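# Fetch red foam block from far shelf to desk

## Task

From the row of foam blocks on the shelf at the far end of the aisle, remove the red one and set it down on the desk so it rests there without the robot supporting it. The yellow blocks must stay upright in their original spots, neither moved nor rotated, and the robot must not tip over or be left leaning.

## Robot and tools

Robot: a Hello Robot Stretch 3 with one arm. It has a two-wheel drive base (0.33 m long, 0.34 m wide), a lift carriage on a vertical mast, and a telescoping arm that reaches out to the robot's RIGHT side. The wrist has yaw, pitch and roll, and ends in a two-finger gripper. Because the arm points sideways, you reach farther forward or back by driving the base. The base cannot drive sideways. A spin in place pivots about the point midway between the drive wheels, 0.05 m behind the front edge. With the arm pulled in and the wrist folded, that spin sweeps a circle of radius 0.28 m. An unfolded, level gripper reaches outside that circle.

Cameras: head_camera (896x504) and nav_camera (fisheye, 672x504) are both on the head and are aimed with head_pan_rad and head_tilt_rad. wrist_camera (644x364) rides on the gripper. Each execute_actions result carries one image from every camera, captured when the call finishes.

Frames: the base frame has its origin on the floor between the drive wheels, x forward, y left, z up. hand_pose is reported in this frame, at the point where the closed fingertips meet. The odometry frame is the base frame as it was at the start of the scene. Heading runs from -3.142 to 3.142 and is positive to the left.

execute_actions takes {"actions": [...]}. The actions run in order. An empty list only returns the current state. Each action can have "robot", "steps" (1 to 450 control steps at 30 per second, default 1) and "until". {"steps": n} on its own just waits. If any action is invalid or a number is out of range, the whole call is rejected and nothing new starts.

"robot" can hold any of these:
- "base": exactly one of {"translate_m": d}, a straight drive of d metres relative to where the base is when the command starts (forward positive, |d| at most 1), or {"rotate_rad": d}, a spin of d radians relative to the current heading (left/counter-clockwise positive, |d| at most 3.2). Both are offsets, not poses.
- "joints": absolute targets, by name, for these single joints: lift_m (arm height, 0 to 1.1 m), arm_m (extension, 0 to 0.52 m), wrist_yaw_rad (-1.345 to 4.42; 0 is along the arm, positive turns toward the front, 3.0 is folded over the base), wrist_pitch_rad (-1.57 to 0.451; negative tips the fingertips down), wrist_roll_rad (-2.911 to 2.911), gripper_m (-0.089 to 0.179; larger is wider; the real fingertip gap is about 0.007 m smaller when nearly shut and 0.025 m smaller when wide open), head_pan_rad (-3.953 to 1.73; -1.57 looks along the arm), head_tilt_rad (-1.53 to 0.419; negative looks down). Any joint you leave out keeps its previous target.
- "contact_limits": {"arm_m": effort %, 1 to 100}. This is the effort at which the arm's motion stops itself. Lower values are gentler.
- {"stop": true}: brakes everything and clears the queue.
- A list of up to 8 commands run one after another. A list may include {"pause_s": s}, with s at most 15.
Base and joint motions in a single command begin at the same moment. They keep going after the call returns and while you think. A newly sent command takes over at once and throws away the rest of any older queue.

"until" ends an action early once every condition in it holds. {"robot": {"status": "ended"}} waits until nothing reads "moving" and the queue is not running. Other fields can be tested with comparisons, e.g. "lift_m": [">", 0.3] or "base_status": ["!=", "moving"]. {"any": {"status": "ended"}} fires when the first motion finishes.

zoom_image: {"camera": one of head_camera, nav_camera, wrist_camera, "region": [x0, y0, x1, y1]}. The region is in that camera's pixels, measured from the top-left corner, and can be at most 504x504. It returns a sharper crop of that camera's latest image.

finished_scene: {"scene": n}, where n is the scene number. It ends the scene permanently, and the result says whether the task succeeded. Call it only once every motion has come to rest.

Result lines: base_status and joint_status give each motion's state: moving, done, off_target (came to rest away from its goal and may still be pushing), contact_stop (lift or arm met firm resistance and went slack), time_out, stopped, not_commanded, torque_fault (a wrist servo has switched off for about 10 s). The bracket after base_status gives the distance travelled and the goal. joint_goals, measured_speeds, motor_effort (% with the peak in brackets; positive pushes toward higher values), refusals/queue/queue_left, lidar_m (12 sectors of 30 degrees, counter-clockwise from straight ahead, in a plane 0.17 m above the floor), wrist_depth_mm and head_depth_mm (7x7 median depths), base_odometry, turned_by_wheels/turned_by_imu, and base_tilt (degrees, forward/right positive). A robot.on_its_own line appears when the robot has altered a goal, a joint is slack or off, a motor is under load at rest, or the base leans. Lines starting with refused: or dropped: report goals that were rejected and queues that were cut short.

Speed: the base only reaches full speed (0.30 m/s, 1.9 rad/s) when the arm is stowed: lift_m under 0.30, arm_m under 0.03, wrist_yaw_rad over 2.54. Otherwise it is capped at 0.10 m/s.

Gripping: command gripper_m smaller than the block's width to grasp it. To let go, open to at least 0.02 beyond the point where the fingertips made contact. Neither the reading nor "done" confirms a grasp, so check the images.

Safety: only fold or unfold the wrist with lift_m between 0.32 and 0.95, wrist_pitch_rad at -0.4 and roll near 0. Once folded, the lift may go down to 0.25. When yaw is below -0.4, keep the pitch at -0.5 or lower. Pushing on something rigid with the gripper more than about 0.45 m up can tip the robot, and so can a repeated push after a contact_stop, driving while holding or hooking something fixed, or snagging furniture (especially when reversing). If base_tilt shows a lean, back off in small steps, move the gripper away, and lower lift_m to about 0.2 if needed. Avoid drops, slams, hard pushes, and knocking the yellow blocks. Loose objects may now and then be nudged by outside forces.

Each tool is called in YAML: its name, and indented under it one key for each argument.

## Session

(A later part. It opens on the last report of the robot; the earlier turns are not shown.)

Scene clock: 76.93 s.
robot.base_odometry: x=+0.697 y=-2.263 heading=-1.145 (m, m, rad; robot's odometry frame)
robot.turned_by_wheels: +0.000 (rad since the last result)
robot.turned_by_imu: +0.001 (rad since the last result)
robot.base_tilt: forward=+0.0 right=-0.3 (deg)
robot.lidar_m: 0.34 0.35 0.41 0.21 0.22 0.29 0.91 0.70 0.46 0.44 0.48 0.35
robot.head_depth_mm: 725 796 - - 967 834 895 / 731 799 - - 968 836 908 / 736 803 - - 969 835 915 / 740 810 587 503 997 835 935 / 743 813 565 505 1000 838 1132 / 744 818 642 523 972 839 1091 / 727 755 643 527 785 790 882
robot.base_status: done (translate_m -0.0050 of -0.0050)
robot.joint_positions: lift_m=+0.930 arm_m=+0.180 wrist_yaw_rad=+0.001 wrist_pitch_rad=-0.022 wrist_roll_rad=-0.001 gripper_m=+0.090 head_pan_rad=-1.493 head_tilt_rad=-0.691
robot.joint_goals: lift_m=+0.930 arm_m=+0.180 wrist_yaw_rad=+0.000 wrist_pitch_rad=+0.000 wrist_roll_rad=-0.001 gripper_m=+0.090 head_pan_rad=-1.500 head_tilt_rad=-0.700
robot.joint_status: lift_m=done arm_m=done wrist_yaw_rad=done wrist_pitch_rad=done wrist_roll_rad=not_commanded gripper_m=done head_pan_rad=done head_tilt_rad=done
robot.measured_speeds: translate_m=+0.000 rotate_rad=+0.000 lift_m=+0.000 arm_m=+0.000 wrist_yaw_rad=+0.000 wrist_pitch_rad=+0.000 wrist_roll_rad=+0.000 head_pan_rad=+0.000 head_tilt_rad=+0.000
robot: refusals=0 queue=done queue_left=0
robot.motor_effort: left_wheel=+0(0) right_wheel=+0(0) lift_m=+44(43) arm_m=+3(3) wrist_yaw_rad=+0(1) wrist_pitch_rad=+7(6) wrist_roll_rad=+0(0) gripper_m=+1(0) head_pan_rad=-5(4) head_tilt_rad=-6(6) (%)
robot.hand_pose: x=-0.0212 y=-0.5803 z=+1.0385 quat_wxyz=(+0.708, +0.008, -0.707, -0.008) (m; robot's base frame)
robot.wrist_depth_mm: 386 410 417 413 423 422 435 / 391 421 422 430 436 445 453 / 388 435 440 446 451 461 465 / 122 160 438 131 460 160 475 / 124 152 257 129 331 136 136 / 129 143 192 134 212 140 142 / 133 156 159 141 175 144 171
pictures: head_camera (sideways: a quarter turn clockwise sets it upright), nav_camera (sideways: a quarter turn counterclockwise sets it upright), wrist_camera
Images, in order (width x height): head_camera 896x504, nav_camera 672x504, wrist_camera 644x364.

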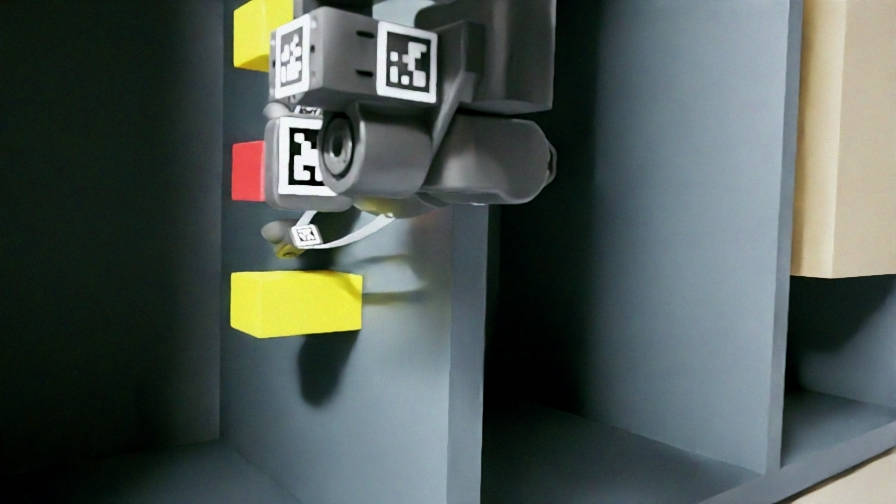

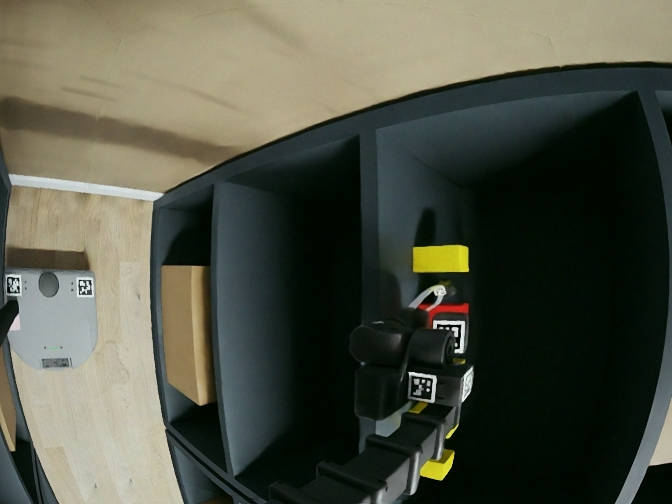

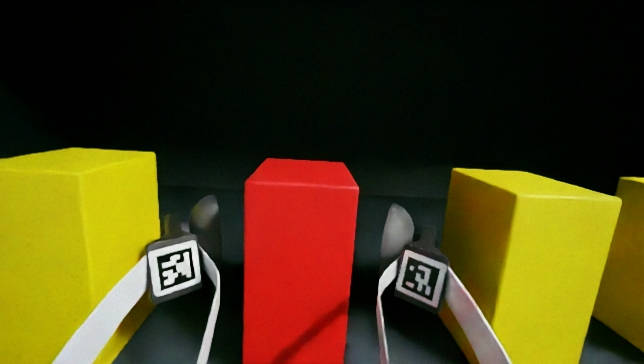

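execute_actions:
  actions:
    - {"robot": {"joints": {"gripper_m": 0.02}}, "steps": 90, "until": {"robot": {"status": "ended"}}}
    - {"robot": {"joints": {"lift_m": 0.945}}, "steps": 90, "until": {"robot": {"status": "ended"}}}

Scene clock: 79.43 s.
robot.base_odometry: x=+0.697 y=-2.263 heading=-1.145 (m, m, rad; robot's odometry frame)
robot.turned_by_wheels: +0.000 (rad since the last result)
robot.turned_by_imu: +0.001 (rad since the last result)
robot.base_tilt: forward=-0.2 right=-0.6 (deg)
robot.lidar_m: 0.34 0.34 0.41 0.21 0.22 0.30 0.91 0.70 0.46 0.44 0.48 0.35
robot.head_depth_mm: 727 801 - - 980 836 894 / 730 801 - - 996 835 903 / 734 801 - - 995 834 914 / 737 808 612 504 994 836 932 / 744 813 565 505 1000 840 1133 / 747 821 640 524 972 836 1093 / 728 751 643 526 785 790 884
robot.base_status: done (translate_m -0.0050 of -0.0050)
robot.joint_positions: lift_m=+0.945 arm_m=+0.180 wrist_yaw_rad=+0.001 wrist_pitch_rad=-0.022 wrist_roll_rad=-0.001 gripper_m=+0.021 head_pan_rad=-1.493 head_tilt_rad=-0.691
robot.joint_goals: lift_m=+0.945 arm_m=+0.180 wrist_yaw_rad=+0.000 wrist_pitch_rad=+0.000 wrist_roll_rad=-0.001 gripper_m=+0.020 head_pan_rad=-1.500 head_tilt_rad=-0.700
robot.joint_status: lift_m=done arm_m=done wrist_yaw_rad=done wrist_pitch_rad=done wrist_roll_rad=not_commanded gripper_m=done head_pan_rad=done head_tilt_rad=done
robot.measured_speeds: translate_m=+0.000 rotate_rad=+0.000 lift_m=+0.000 arm_m=+0.000 wrist_yaw_rad=+0.000 wrist_pitch_rad=+0.000 wrist_roll_rad=+0.000 head_pan_rad=+0.000 head_tilt_rad=+0.000
robot: refusals=0 queue=done queue_left=0
robot.motor_effort: left_wheel=+0(0) right_wheel=+0(0) lift_m=+44(40) arm_m=+3(3) wrist_yaw_rad=-1(1) wrist_pitch_rad=+7(6) wrist_roll_rad=+0(0) gripper_m=-14(91) head_pan_rad=-4(4) head_tilt_rad=-5(6) (%)
robot.hand_pose: x=-0.0212 y=-0.5803 z=+1.0535 quat_wxyz=(+0.708, +0.008, -0.707, -0.008) (m; robot's base frame)
robot.wrist_depth_mm: 390 412 412 416 419 422 432 / 389 419 424 434 435 441 448 / 399 432 439 445 457 459 462 / 353 442 453 130 466 467 486 / 125 162 129 128 371 144 180 / 129 153 215 133 195 140 142 / 134 170 179 139 195 145 180
pictures: head_camera (sideways: a quarter turn clockwise sets it upright), nav_camera (sideways: a quarter turn counterclockwise sets it upright), wrist_camera
Images, in order (width x height): head_camera 896x504, nav_camera 672x504, wrist_camera 644x364.

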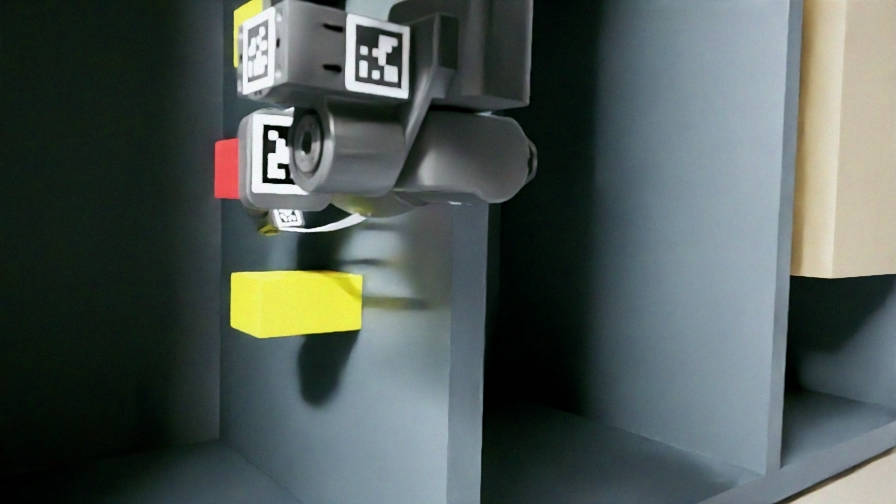

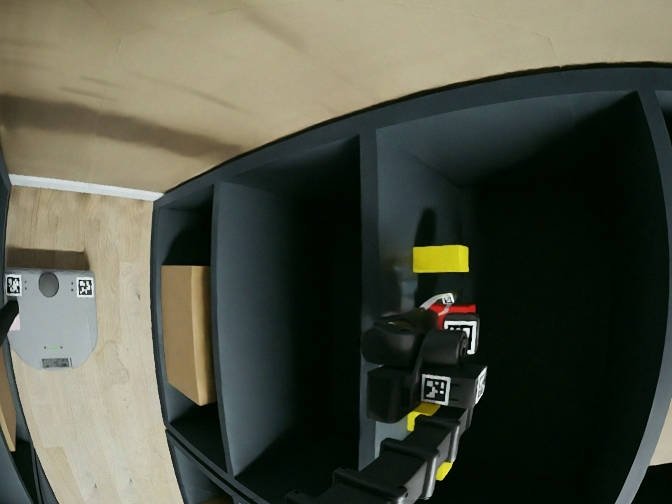

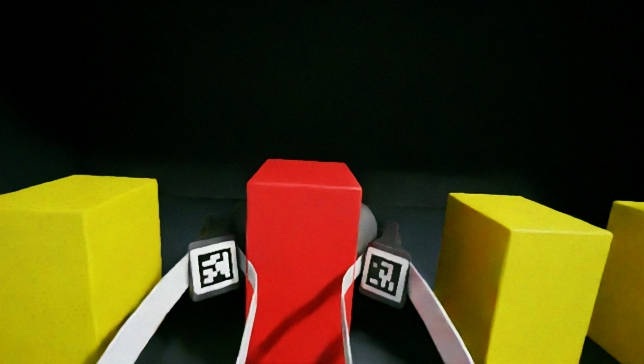

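execute_actions:
  actions:
    - {"robot": {"joints": {"arm_m": 0.0}}, "steps": 200, "until": {"robot": {"arm_m": ["<", 0.006]}}}
    - {"robot": {"base": {"rotate_rad": 0.04}, "joints": {"wrist_yaw_rad": 2.7, "head_pan_rad": -3.1, "head_tilt_rad": -0.35}}, "steps": 100, "until": {"robot": {"base_status": ["!=", "moving"]}}}
    - {"robot": {"base": {"translate_m": -1.0}}, "steps": 100, "until": {"robot": {"wrist_yaw_rad": [">", 0.7]}}}
    - {"robot": {"joints": {"lift_m": 0.28, "wrist_pitch_rad": -0.4, "wrist_yaw_rad": 2.7}}, "steps": 90}

Scene clock: 93.47 s.
robot.base_odometry: x=+0.576 y=-2.021 heading=-1.105 (m, m, rad; robot's odometry frame)
robot.turned_by_wheels: +0.040 (rad since the last result)
robot.turned_by_imu: +0.043 (rad since the last result)
robot.base_tilt: forward=-0.8 right=+1.1 (deg)
robot.lidar_m: 0.61 0.30 0.23 0.22 0.23 0.34 1.00 0.86 0.45 0.43 0.45 0.63
robot.head_depth_mm: 934 1094 1135 910 1304 1140 932 / 3606 3906 3931 3849 2388 1446 1452 / 3684 3935 - - 2617 1932 1540 / 3741 3924 - - 2663 1946 1542 / 3726 3897 - - 2645 1957 1549 / 3779 3957 - 3803 2420 1512 1474 / 1083 1144 1207 1253 1134 1135 1169
robot.base_status: moving (translate_m -0.2710 of -1.0000)
robot.joint_positions: lift_m=+0.645 arm_m=+0.002 wrist_yaw_rad=+2.698 wrist_pitch_rad=-0.417 wrist_roll_rad=-0.001 gripper_m=+0.021 head_pan_rad=-3.093 head_tilt_rad=-0.359
robot.joint_goals: lift_m=+0.280 arm_m=+0.000 wrist_yaw_rad=+2.700 wrist_pitch_rad=-0.400 wrist_roll_rad=-0.001 gripper_m=+0.020 head_pan_rad=-3.100 head_tilt_rad=-0.350
robot.joint_status: lift_m=moving arm_m=moving wrist_yaw_rad=moving wrist_pitch_rad=moving wrist_roll_rad=not_commanded gripper_m=done head_pan_rad=done head_tilt_rad=done
robot.measured_speeds: translate_m=-0.100 rotate_rad=+0.000 lift_m=-0.110 arm_m=+0.000 wrist_yaw_rad=+0.000 wrist_pitch_rad=+0.000 wrist_roll_rad=+0.000 head_pan_rad=+0.000 head_tilt_rad=+0.000
robot: refusals=0 queue=running queue_left=0
robot.motor_effort: left_wheel=-4(7) right_wheel=+1(3) lift_m=+25(46) arm_m=-3(4) wrist_yaw_rad=+1(2) wrist_pitch_rad=+7(7) wrist_roll_rad=+0(0) gripper_m=-15(15) head_pan_rad=-5(61) head_tilt_rad=+6(35) (%)
robot.hand_pose: x=+0.0751 y=+0.0562 z=+0.6576 quat_wxyz=(+0.295, +0.707, -0.009, +0.643) (m; robot's base frame)
robot.wrist_depth_mm: 522 565 615 694 730 543 434 / 561 608 660 734 714 557 442 / 495 515 541 557 577 545 483 / 389 405 400 130 450 519 499 / 326 337 129 128 777 628 516 / - 304 465 133 798 679 529 / - 433 445 138 745 712 549
pictures: head_camera (sideways: a quarter turn clockwise sets it upright), nav_camera (sideways: a quarter turn counterclockwise sets it upright), wrist_camera
Images, in order (width x height): head_camera 896x504, nav_camera 672x504, wrist_camera 644x364.

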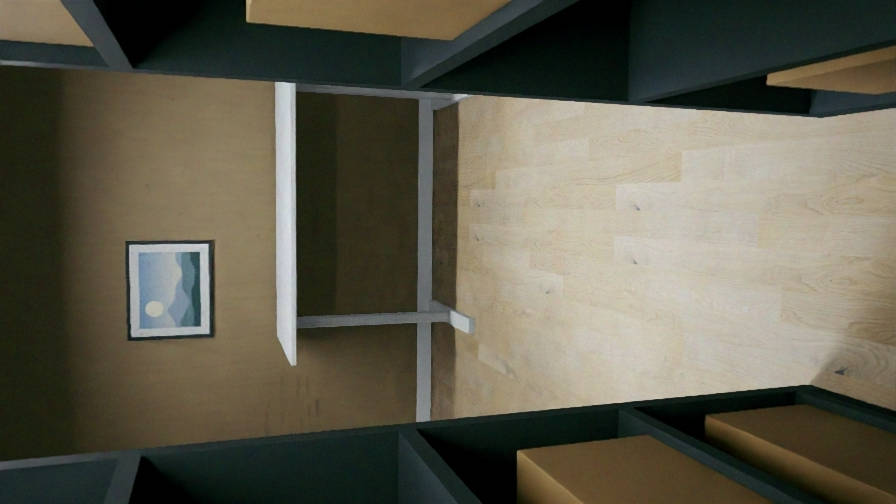

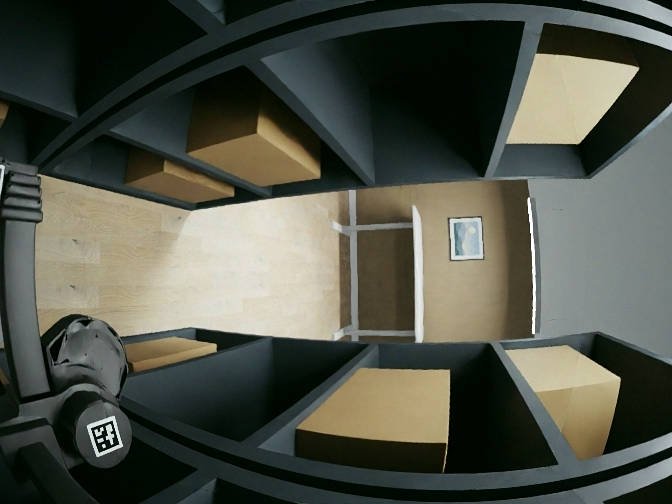

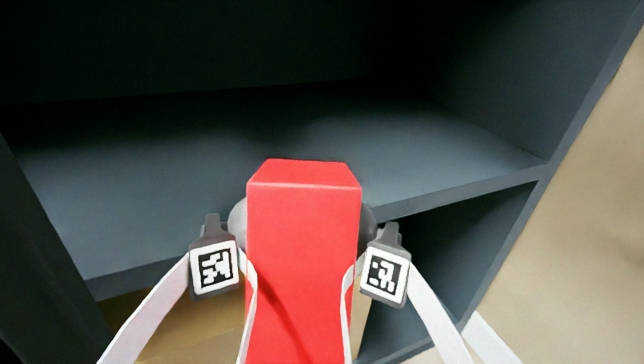

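execute_actions:
  actions:
    - {"steps": 150, "until": {"robot": {"lift_m": ["<", 0.296]}}}
    - {"robot": {"base": {"translate_m": -1.0}}, "steps": 200, "until": {"robot": {"translate_m": ["<", -0.75]}}}
    - {"robot": {"base": {"translate_m": -1.0}}, "steps": 200, "until": {"robot": {"translate_m": ["<", -0.75]}}}
    - {"robot": {"base": {"translate_m": -1.0}}, "steps": 200, "until": {"robot": {"y": [">", 0.05]}}}
    - {"robot": {"base": {"translate_m": -0.4}, "joints": {"lift_m": 0.93}}, "steps": 60}

Scene clock: 105.67 s.
robot.base_odometry: x=-0.622 y=+0.361 heading=-1.105 (m, m, rad; robot's odometry frame)
robot.turned_by_wheels: +0.000 (rad since the last result)
robot.turned_by_imu: +0.003 (rad since the last result)
robot.base_tilt: forward=+1.6 right=-0.1 (deg)
robot.lidar_m: 1.45 1.49 1.94 1.88 1.98 1.24 1.49 1.16 1.92 1.87 1.99 1.45
robot.head_depth_mm: 1275 1339 1422 1091 831 1736 1525 / 1281 1350 1423 1092 837 1728 1532 / 1289 1360 1447 1101 841 1721 1545 / 1288 1359 1458 1101 841 1746 1540 / 1282 1353 1462 1104 840 1768 1551 / 1297 1378 1480 1114 848 1773 1557 / 1301 1377 1493 1113 847 1750 1380
robot.base_status: moving (translate_m -0.3446 of -0.4000)
robot.joint_positions: lift_m=+0.470 arm_m=+0.002 wrist_yaw_rad=+2.699 wrist_pitch_rad=-0.418 wrist_roll_rad=-0.001 gripper_m=+0.021 head_pan_rad=-3.093 head_tilt_rad=-0.358
robot.joint_goals: lift_m=+0.930 arm_m=+0.000 wrist_yaw_rad=+2.700 wrist_pitch_rad=-0.400 wrist_roll_rad=-0.001 gripper_m=+0.020 head_pan_rad=-3.100 head_tilt_rad=-0.350
robot.joint_status: lift_m=moving arm_m=done wrist_yaw_rad=done wrist_pitch_rad=done wrist_roll_rad=not_commanded gripper_m=done head_pan_rad=done head_tilt_rad=done
robot.measured_speeds: translate_m=-0.100 rotate_rad=+0.000 lift_m=+0.110 arm_m=+0.000 wrist_yaw_rad=+0.000 wrist_pitch_rad=+0.000 wrist_roll_rad=+0.000 head_pan_rad=+0.000 head_tilt_rad=+0.000
robot: refusals=0 queue=running queue_left=0
robot.motor_effort: left_wheel=-4(12) right_wheel=+0(4) lift_m=+42(49) arm_m=-4(2) wrist_yaw_rad=+1(3) wrist_pitch_rad=+5(4) wrist_roll_rad=+0(0) gripper_m=-15(14) head_pan_rad=-4(4) head_tilt_rad=+5(5) (%)
robot.hand_pose: x=+0.0749 y=+0.0561 z=+0.4829 quat_wxyz=(+0.296, +0.707, -0.008, +0.643) (m; robot's base frame)
robot.wrist_depth_mm: - - - - - - - / - - - - - - - / - - - - - - - / 911 980 - 130 - - - / 782 809 129 128 887 863 902 / - 677 654 133 737 743 781 / - 607 589 138 631 644 647
pictures: head_camera (sideways: a quarter turn clockwise sets it upright), nav_camera (sideways: a quarter turn counterclockwise sets it upright), wrist_camera
Images, in order (width x height): head_camera 896x504, nav_camera 672x504, wrist_camera 644x364.

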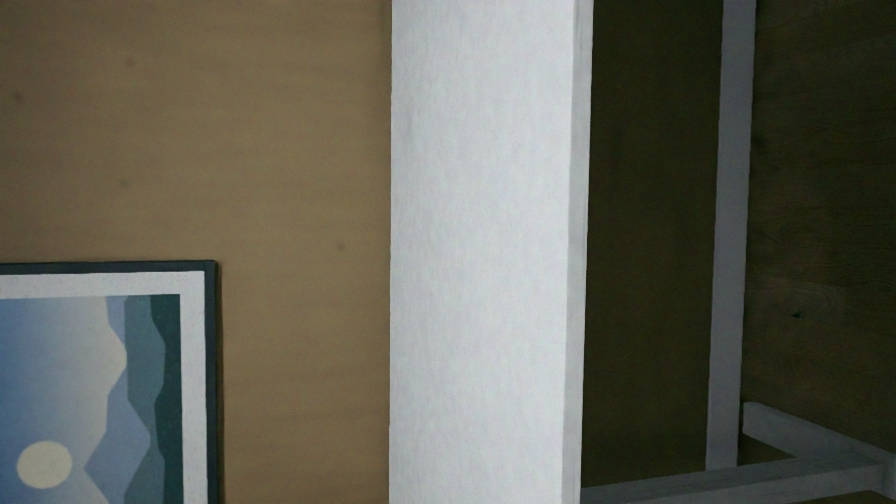

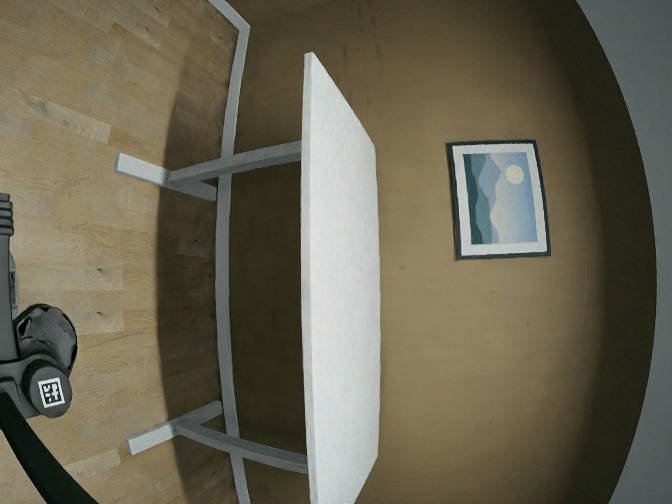

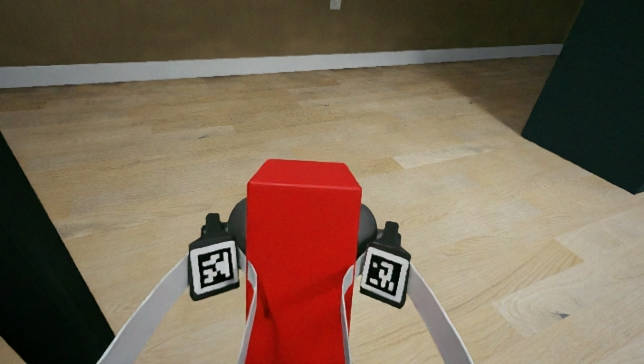

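execute_actions:
  actions:
    - {"robot": {"base": {"rotate_rad": -1.60}, "joints": {"lift_m": 0.93, "wrist_yaw_rad": 0.0, "head_pan_rad": -1.5, "head_tilt_rad": -0.6}}, "steps": 100, "until": {"robot": {"wrist_yaw_rad": ["<", 1.5]}}}
    - {"robot": {"joints": {"lift_m": 0.95, "wrist_yaw_rad": 0.0, "wrist_pitch_rad": 0.0, "arm_m": 0.12}}, "steps": 300, "until": {"robot": {"status": "ended"}}}

Scene clock: 110.50 s.
robot.base_odometry: x=-0.646 y=+0.411 heading=-2.705 (m, m, rad; robot's odometry frame)
robot.turned_by_wheels: -1.600 (rad since the last result)
robot.turned_by_imu: -1.626 (rad since the last result)
robot.base_tilt: forward=-0.3 right=-0.4 (deg)
robot.lidar_m: 1.87 1.96 1.52 1.51 1.53 1.96 1.89 1.96 1.19 1.43 1.11 1.96
robot.head_depth_mm: 1204 1294 935 - - 1448 1290 / 1208 1293 910 - - 1476 1294 / 1213 1298 967 - - 1475 1290 / 1219 1305 914 1657 1797 1537 1297 / 1228 1313 919 1669 1817 1543 1299 / 1232 1316 920 1672 1823 1543 1294 / 1233 1321 924 1675 1767 1461 1299
robot.base_status: done (rotate_rad -1.5999 of -1.6000)
robot.joint_positions: lift_m=+0.950 arm_m=+0.120 wrist_yaw_rad=+0.000 wrist_pitch_rad=-0.025 wrist_roll_rad=-0.001 gripper_m=+0.021 head_pan_rad=-1.507 head_tilt_rad=-0.592
robot.joint_goals: lift_m=+0.950 arm_m=+0.120 wrist_yaw_rad=+0.000 wrist_pitch_rad=+0.000 wrist_roll_rad=-0.001 gripper_m=+0.020 head_pan_rad=-1.500 head_tilt_rad=-0.600
robot.joint_status: lift_m=done arm_m=done wrist_yaw_rad=done wrist_pitch_rad=done wrist_roll_rad=not_commanded gripper_m=done head_pan_rad=done head_tilt_rad=done
robot.measured_speeds: translate_m=+0.000 rotate_rad=+0.000 lift_m=+0.000 arm_m=+0.000 wrist_yaw_rad=+0.000 wrist_pitch_rad=+0.000 wrist_roll_rad=+0.000 head_pan_rad=+0.000 head_tilt_rad=+0.000
robot: refusals=0 queue=done queue_left=0
robot.motor_effort: left_wheel=+0(4) right_wheel=-1(3) lift_m=+43(44) arm_m=+3(3) wrist_yaw_rad=+0(3) wrist_pitch_rad=+7(5) wrist_roll_rad=+0(0) gripper_m=-15(15) head_pan_rad=+5(67) head_tilt_rad=-4(26) (%)
robot.hand_pose: x=-0.0213 y=-0.5202 z=+1.0577 quat_wxyz=(+0.708, +0.009, -0.707, -0.009) (m; robot's base frame)
robot.wrist_depth_mm: 932 928 924 963 - - - / 994 - - - - - - / - - - - - - - / 650 706 680 130 857 944 - / 416 427 129 128 497 519 539 / 305 311 298 133 346 352 369 / 723 - - 138 - - 734
pictures: head_camera (sideways: a quarter turn clockwise sets it upright), nav_camera (sideways: a quarter turn counterclockwise sets it upright), wrist_camera
Images, in order (width x height): head_camera 896x504, nav_camera 672x504, wrist_camera 644x364.

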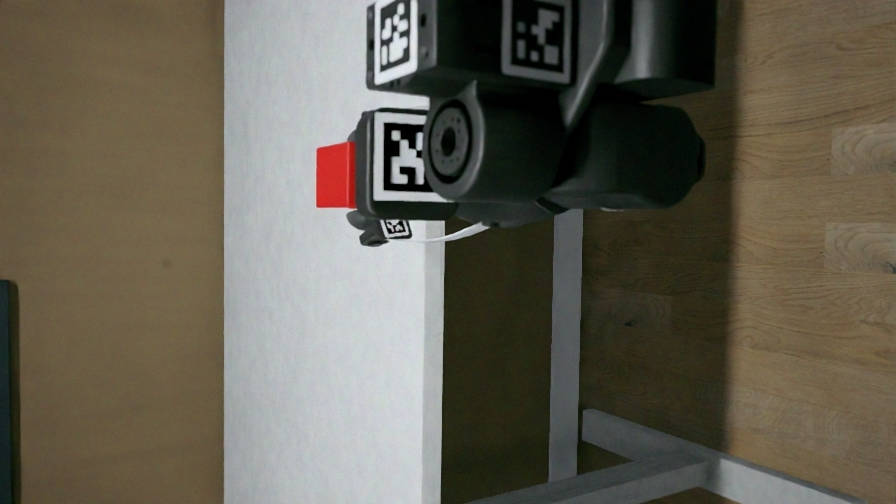

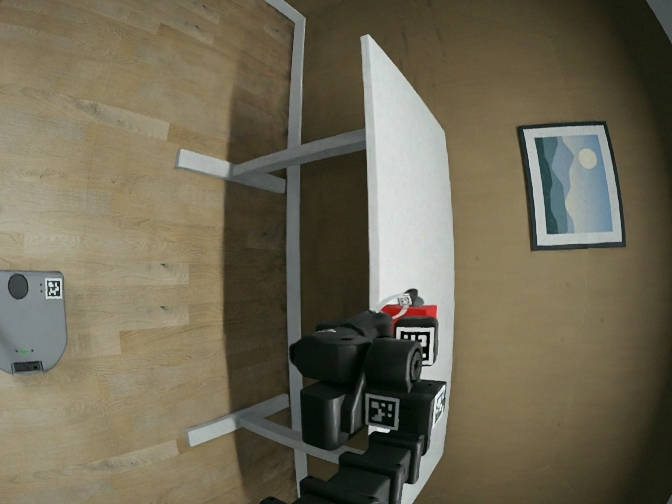

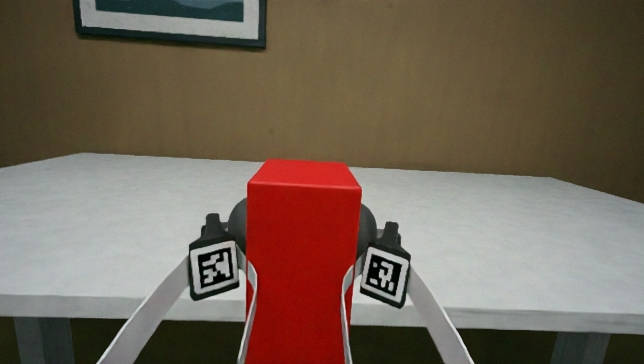

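execute_actions:
  actions:
    - {"robot": {"joints": {"lift_m": 0.905, "arm_m": 0.38}}, "steps": 300, "until": {"robot": {"status": "ended"}}}

Scene clock: 119.03 s.
robot.base_odometry: x=-0.646 y=+0.411 heading=-2.705 (m, m, rad; robot's odometry frame)
robot.turned_by_wheels: +0.000 (rad since the last result)
robot.turned_by_imu: +0.001 (rad since the last result)
robot.base_tilt: forward=-0.3 right=-0.4 (deg)
robot.lidar_m: 1.87 1.96 1.53 1.50 1.53 1.96 1.89 1.96 1.19 1.44 1.11 1.96
robot.head_depth_mm: 1201 1294 1028 1673 1760 1534 1285 / 1213 1283 - 1675 1772 1543 1294 / 1213 1298 - 1703 1803 1538 1297 / 1218 1308 909 1644 1811 1553 1283 / 1225 1311 914 1670 1812 1534 1301 / 1228 1323 920 1676 1824 1545 1302 / 1234 1328 926 1671 1803 1466 1295
robot.base_status: done (rotate_rad -1.5999 of -1.6000)
robot.joint_positions: lift_m=+0.905 arm_m=+0.380 wrist_yaw_rad=+0.000 wrist_pitch_rad=-0.025 wrist_roll_rad=-0.001 gripper_m=+0.021 head_pan_rad=-1.507 head_tilt_rad=-0.592
robot.joint_goals: lift_m=+0.905 arm_m=+0.380 wrist_yaw_rad=+0.000 wrist_pitch_rad=+0.000 wrist_roll_rad=-0.001 gripper_m=+0.020 head_pan_rad=-1.500 head_tilt_rad=-0.600
robot.joint_status: lift_m=done arm_m=done wrist_yaw_rad=done wrist_pitch_rad=done wrist_roll_rad=not_commanded gripper_m=done head_pan_rad=done head_tilt_rad=done
robot.measured_speeds: translate_m=+0.000 rotate_rad=+0.000 lift_m=+0.000 arm_m=+0.000 wrist_yaw_rad=+0.000 wrist_pitch_rad=+0.000 wrist_roll_rad=+0.000 head_pan_rad=+0.000 head_tilt_rad=+0.000
robot: refusals=0 queue=done queue_left=0
robot.motor_effort: left_wheel=+0(0) right_wheel=-1(1) lift_m=+22(42) arm_m=+3(2) wrist_yaw_rad=+0(1) wrist_pitch_rad=+7(8) wrist_roll_rad=+0(0) gripper_m=-14(14) head_pan_rad=+4(5) head_tilt_rad=-4(4) (%)
robot.hand_pose: x=-0.0213 y=-0.7802 z=+1.0137 quat_wxyz=(+0.708, +0.009, -0.707, -0.009) (m; robot's base frame)
robot.wrist_depth_mm: 713 718 741 748 740 761 752 / 730 767 751 759 769 786 783 / 749 773 763 782 792 787 823 / 487 521 518 130 636 702 785 / 308 319 129 128 371 387 401 / 229 233 213 133 259 264 276 / 180 183 178 139 195 203 208
pictures: head_camera (sideways: a quarter turn clockwise sets it upright), nav_camera (sideways: a quarter turn counterclockwise sets it upright), wrist_camera
Images, in order (width x height): head_camera 896x504, nav_camera 672x504, wrist_camera 644x364.

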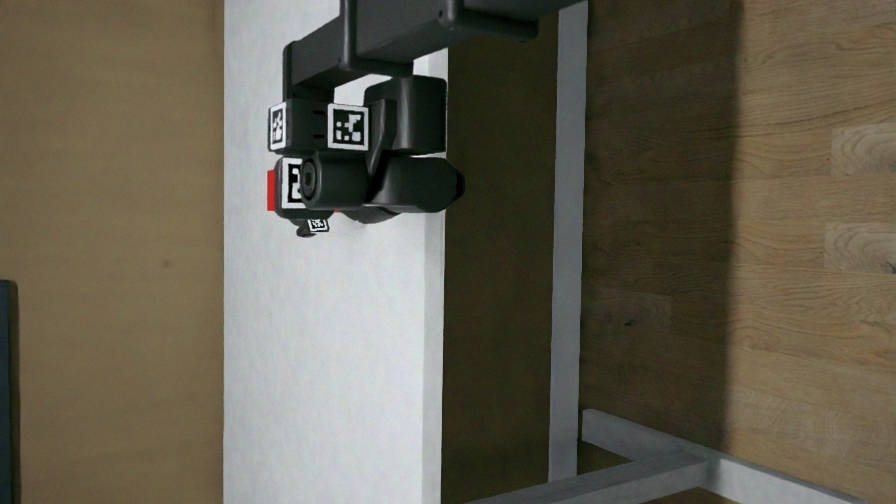

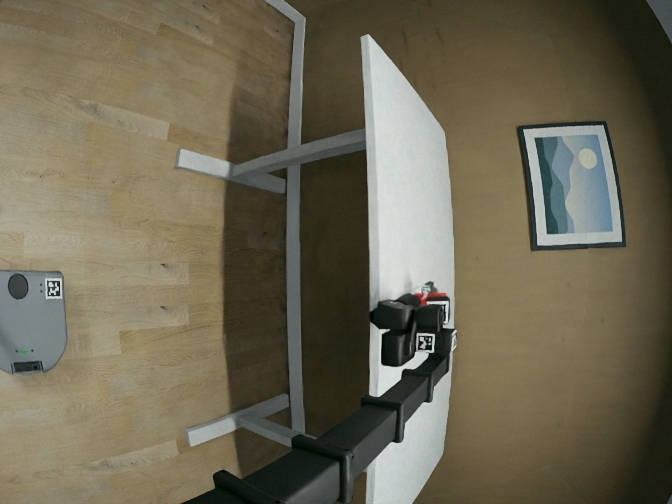

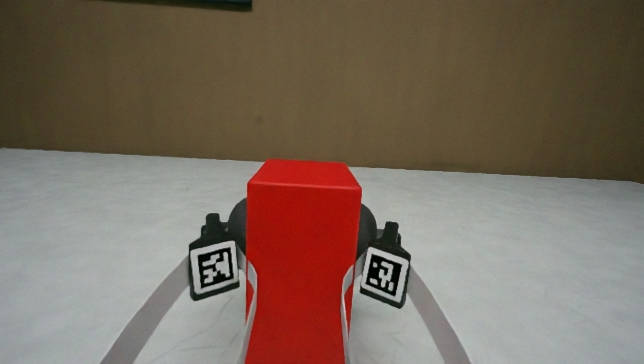

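execute_actions:
  actions:
    - {"robot": [{"joints": {"lift_m": 0.891}}, {"joints": {"gripper_m": 0.09}}, {"joints": {"arm_m": 0.27}}], "steps": 300, "until": {"robot": {"status": "ended"}}}

Scene clock: 124.00 s.
robot.base_odometry: x=-0.646 y=+0.411 heading=-2.705 (m, m, rad; robot's odometry frame)
robot.turned_by_wheels: +0.000 (rad since the last result)
robot.turned_by_imu: +0.001 (rad since the last result)
robot.base_tilt: forward=-0.2 right=-0.3 (deg)
robot.lidar_m: 1.87 1.96 1.53 1.50 1.53 1.96 1.89 1.97 1.19 1.44 1.11 1.96
robot.head_depth_mm: 1209 1287 936 - 1792 1541 1297 / 1205 1293 962 - 1795 1532 1292 / 1223 1299 862 - 1816 1533 1294 / 1225 1306 969 1654 1801 1554 1299 / 1227 1303 917 1670 1823 1539 1294 / 1232 1313 919 1667 1831 1544 1300 / 1232 1327 924 1678 1790 1467 1305
robot.base_status: done (rotate_rad -1.5999 of -1.6000)
robot.joint_positions: lift_m=+0.891 arm_m=+0.270 wrist_yaw_rad=+0.000 wrist_pitch_rad=-0.022 wrist_roll_rad=-0.001 gripper_m=+0.090 head_pan_rad=-1.507 head_tilt_rad=-0.592
robot.joint_goals: lift_m=+0.891 arm_m=+0.270 wrist_yaw_rad=+0.000 wrist_pitch_rad=+0.000 wrist_roll_rad=-0.001 gripper_m=+0.090 head_pan_rad=-1.500 head_tilt_rad=-0.600
robot.joint_status: lift_m=done arm_m=done wrist_yaw_rad=done wrist_pitch_rad=done wrist_roll_rad=not_commanded gripper_m=done head_pan_rad=done head_tilt_rad=done
robot.measured_speeds: translate_m=+0.000 rotate_rad=+0.000 lift_m=+0.000 arm_m=+0.000 wrist_yaw_rad=+0.000 wrist_pitch_rad=+0.000 wrist_roll_rad=+0.000 head_pan_rad=+0.000 head_tilt_rad=+0.000
robot: refusals=0 queue=done queue_left=0
robot.motor_effort: left_wheel=+0(0) right_wheel=-1(1) lift_m=+22(21) arm_m=-3(4) wrist_yaw_rad=+0(1) wrist_pitch_rad=+6(7) wrist_roll_rad=+0(0) gripper_m=+0(84) head_pan_rad=+5(4) head_tilt_rad=-5(5) (%)
robot.hand_pose: x=-0.0213 y=-0.6710 z=+1.0004 quat_wxyz=(+0.708, +0.008, -0.707, -0.008) (m; robot's base frame)
robot.wrist_depth_mm: 814 805 822 820 841 830 850 / 816 843 868 893 874 878 900 / 857 852 881 871 894 908 926 / 443 470 506 237 584 641 709 / 283 300 308 245 365 350 369 / 206 209 217 224 216 242 248 / 170 166 170 174 180 184 188
pictures: head_camera (sideways: a quarter turn clockwise sets it upright), nav_camera (sideways: a quarter turn counterclockwise sets it upright), wrist_camera
Images, in order (width x height): head_camera 896x504, nav_camera 672x504, wrist_camera 644x364.

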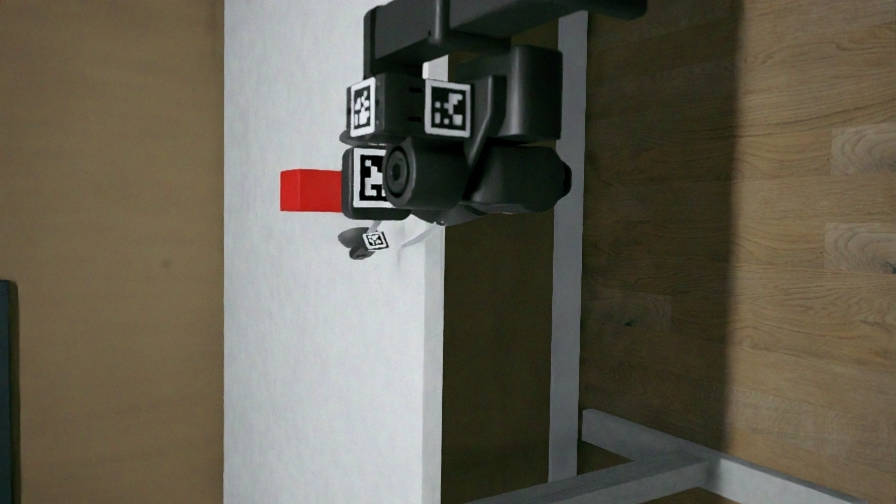

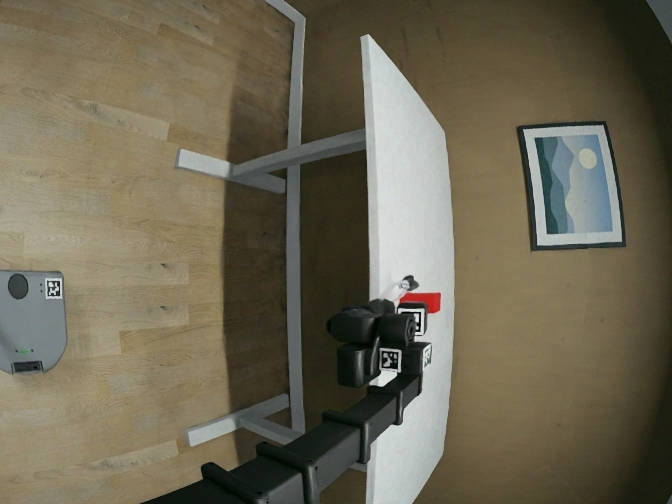

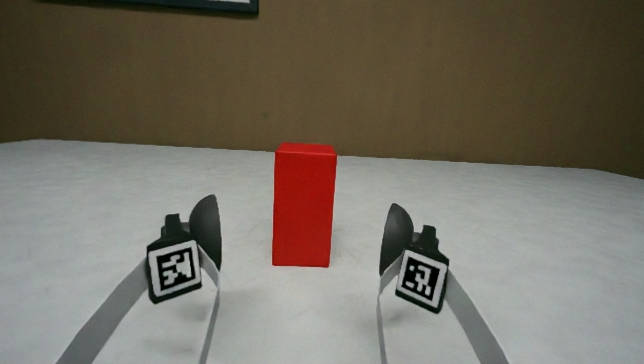

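finished_scene:
  scene: 1

The scene is finished: the task was done.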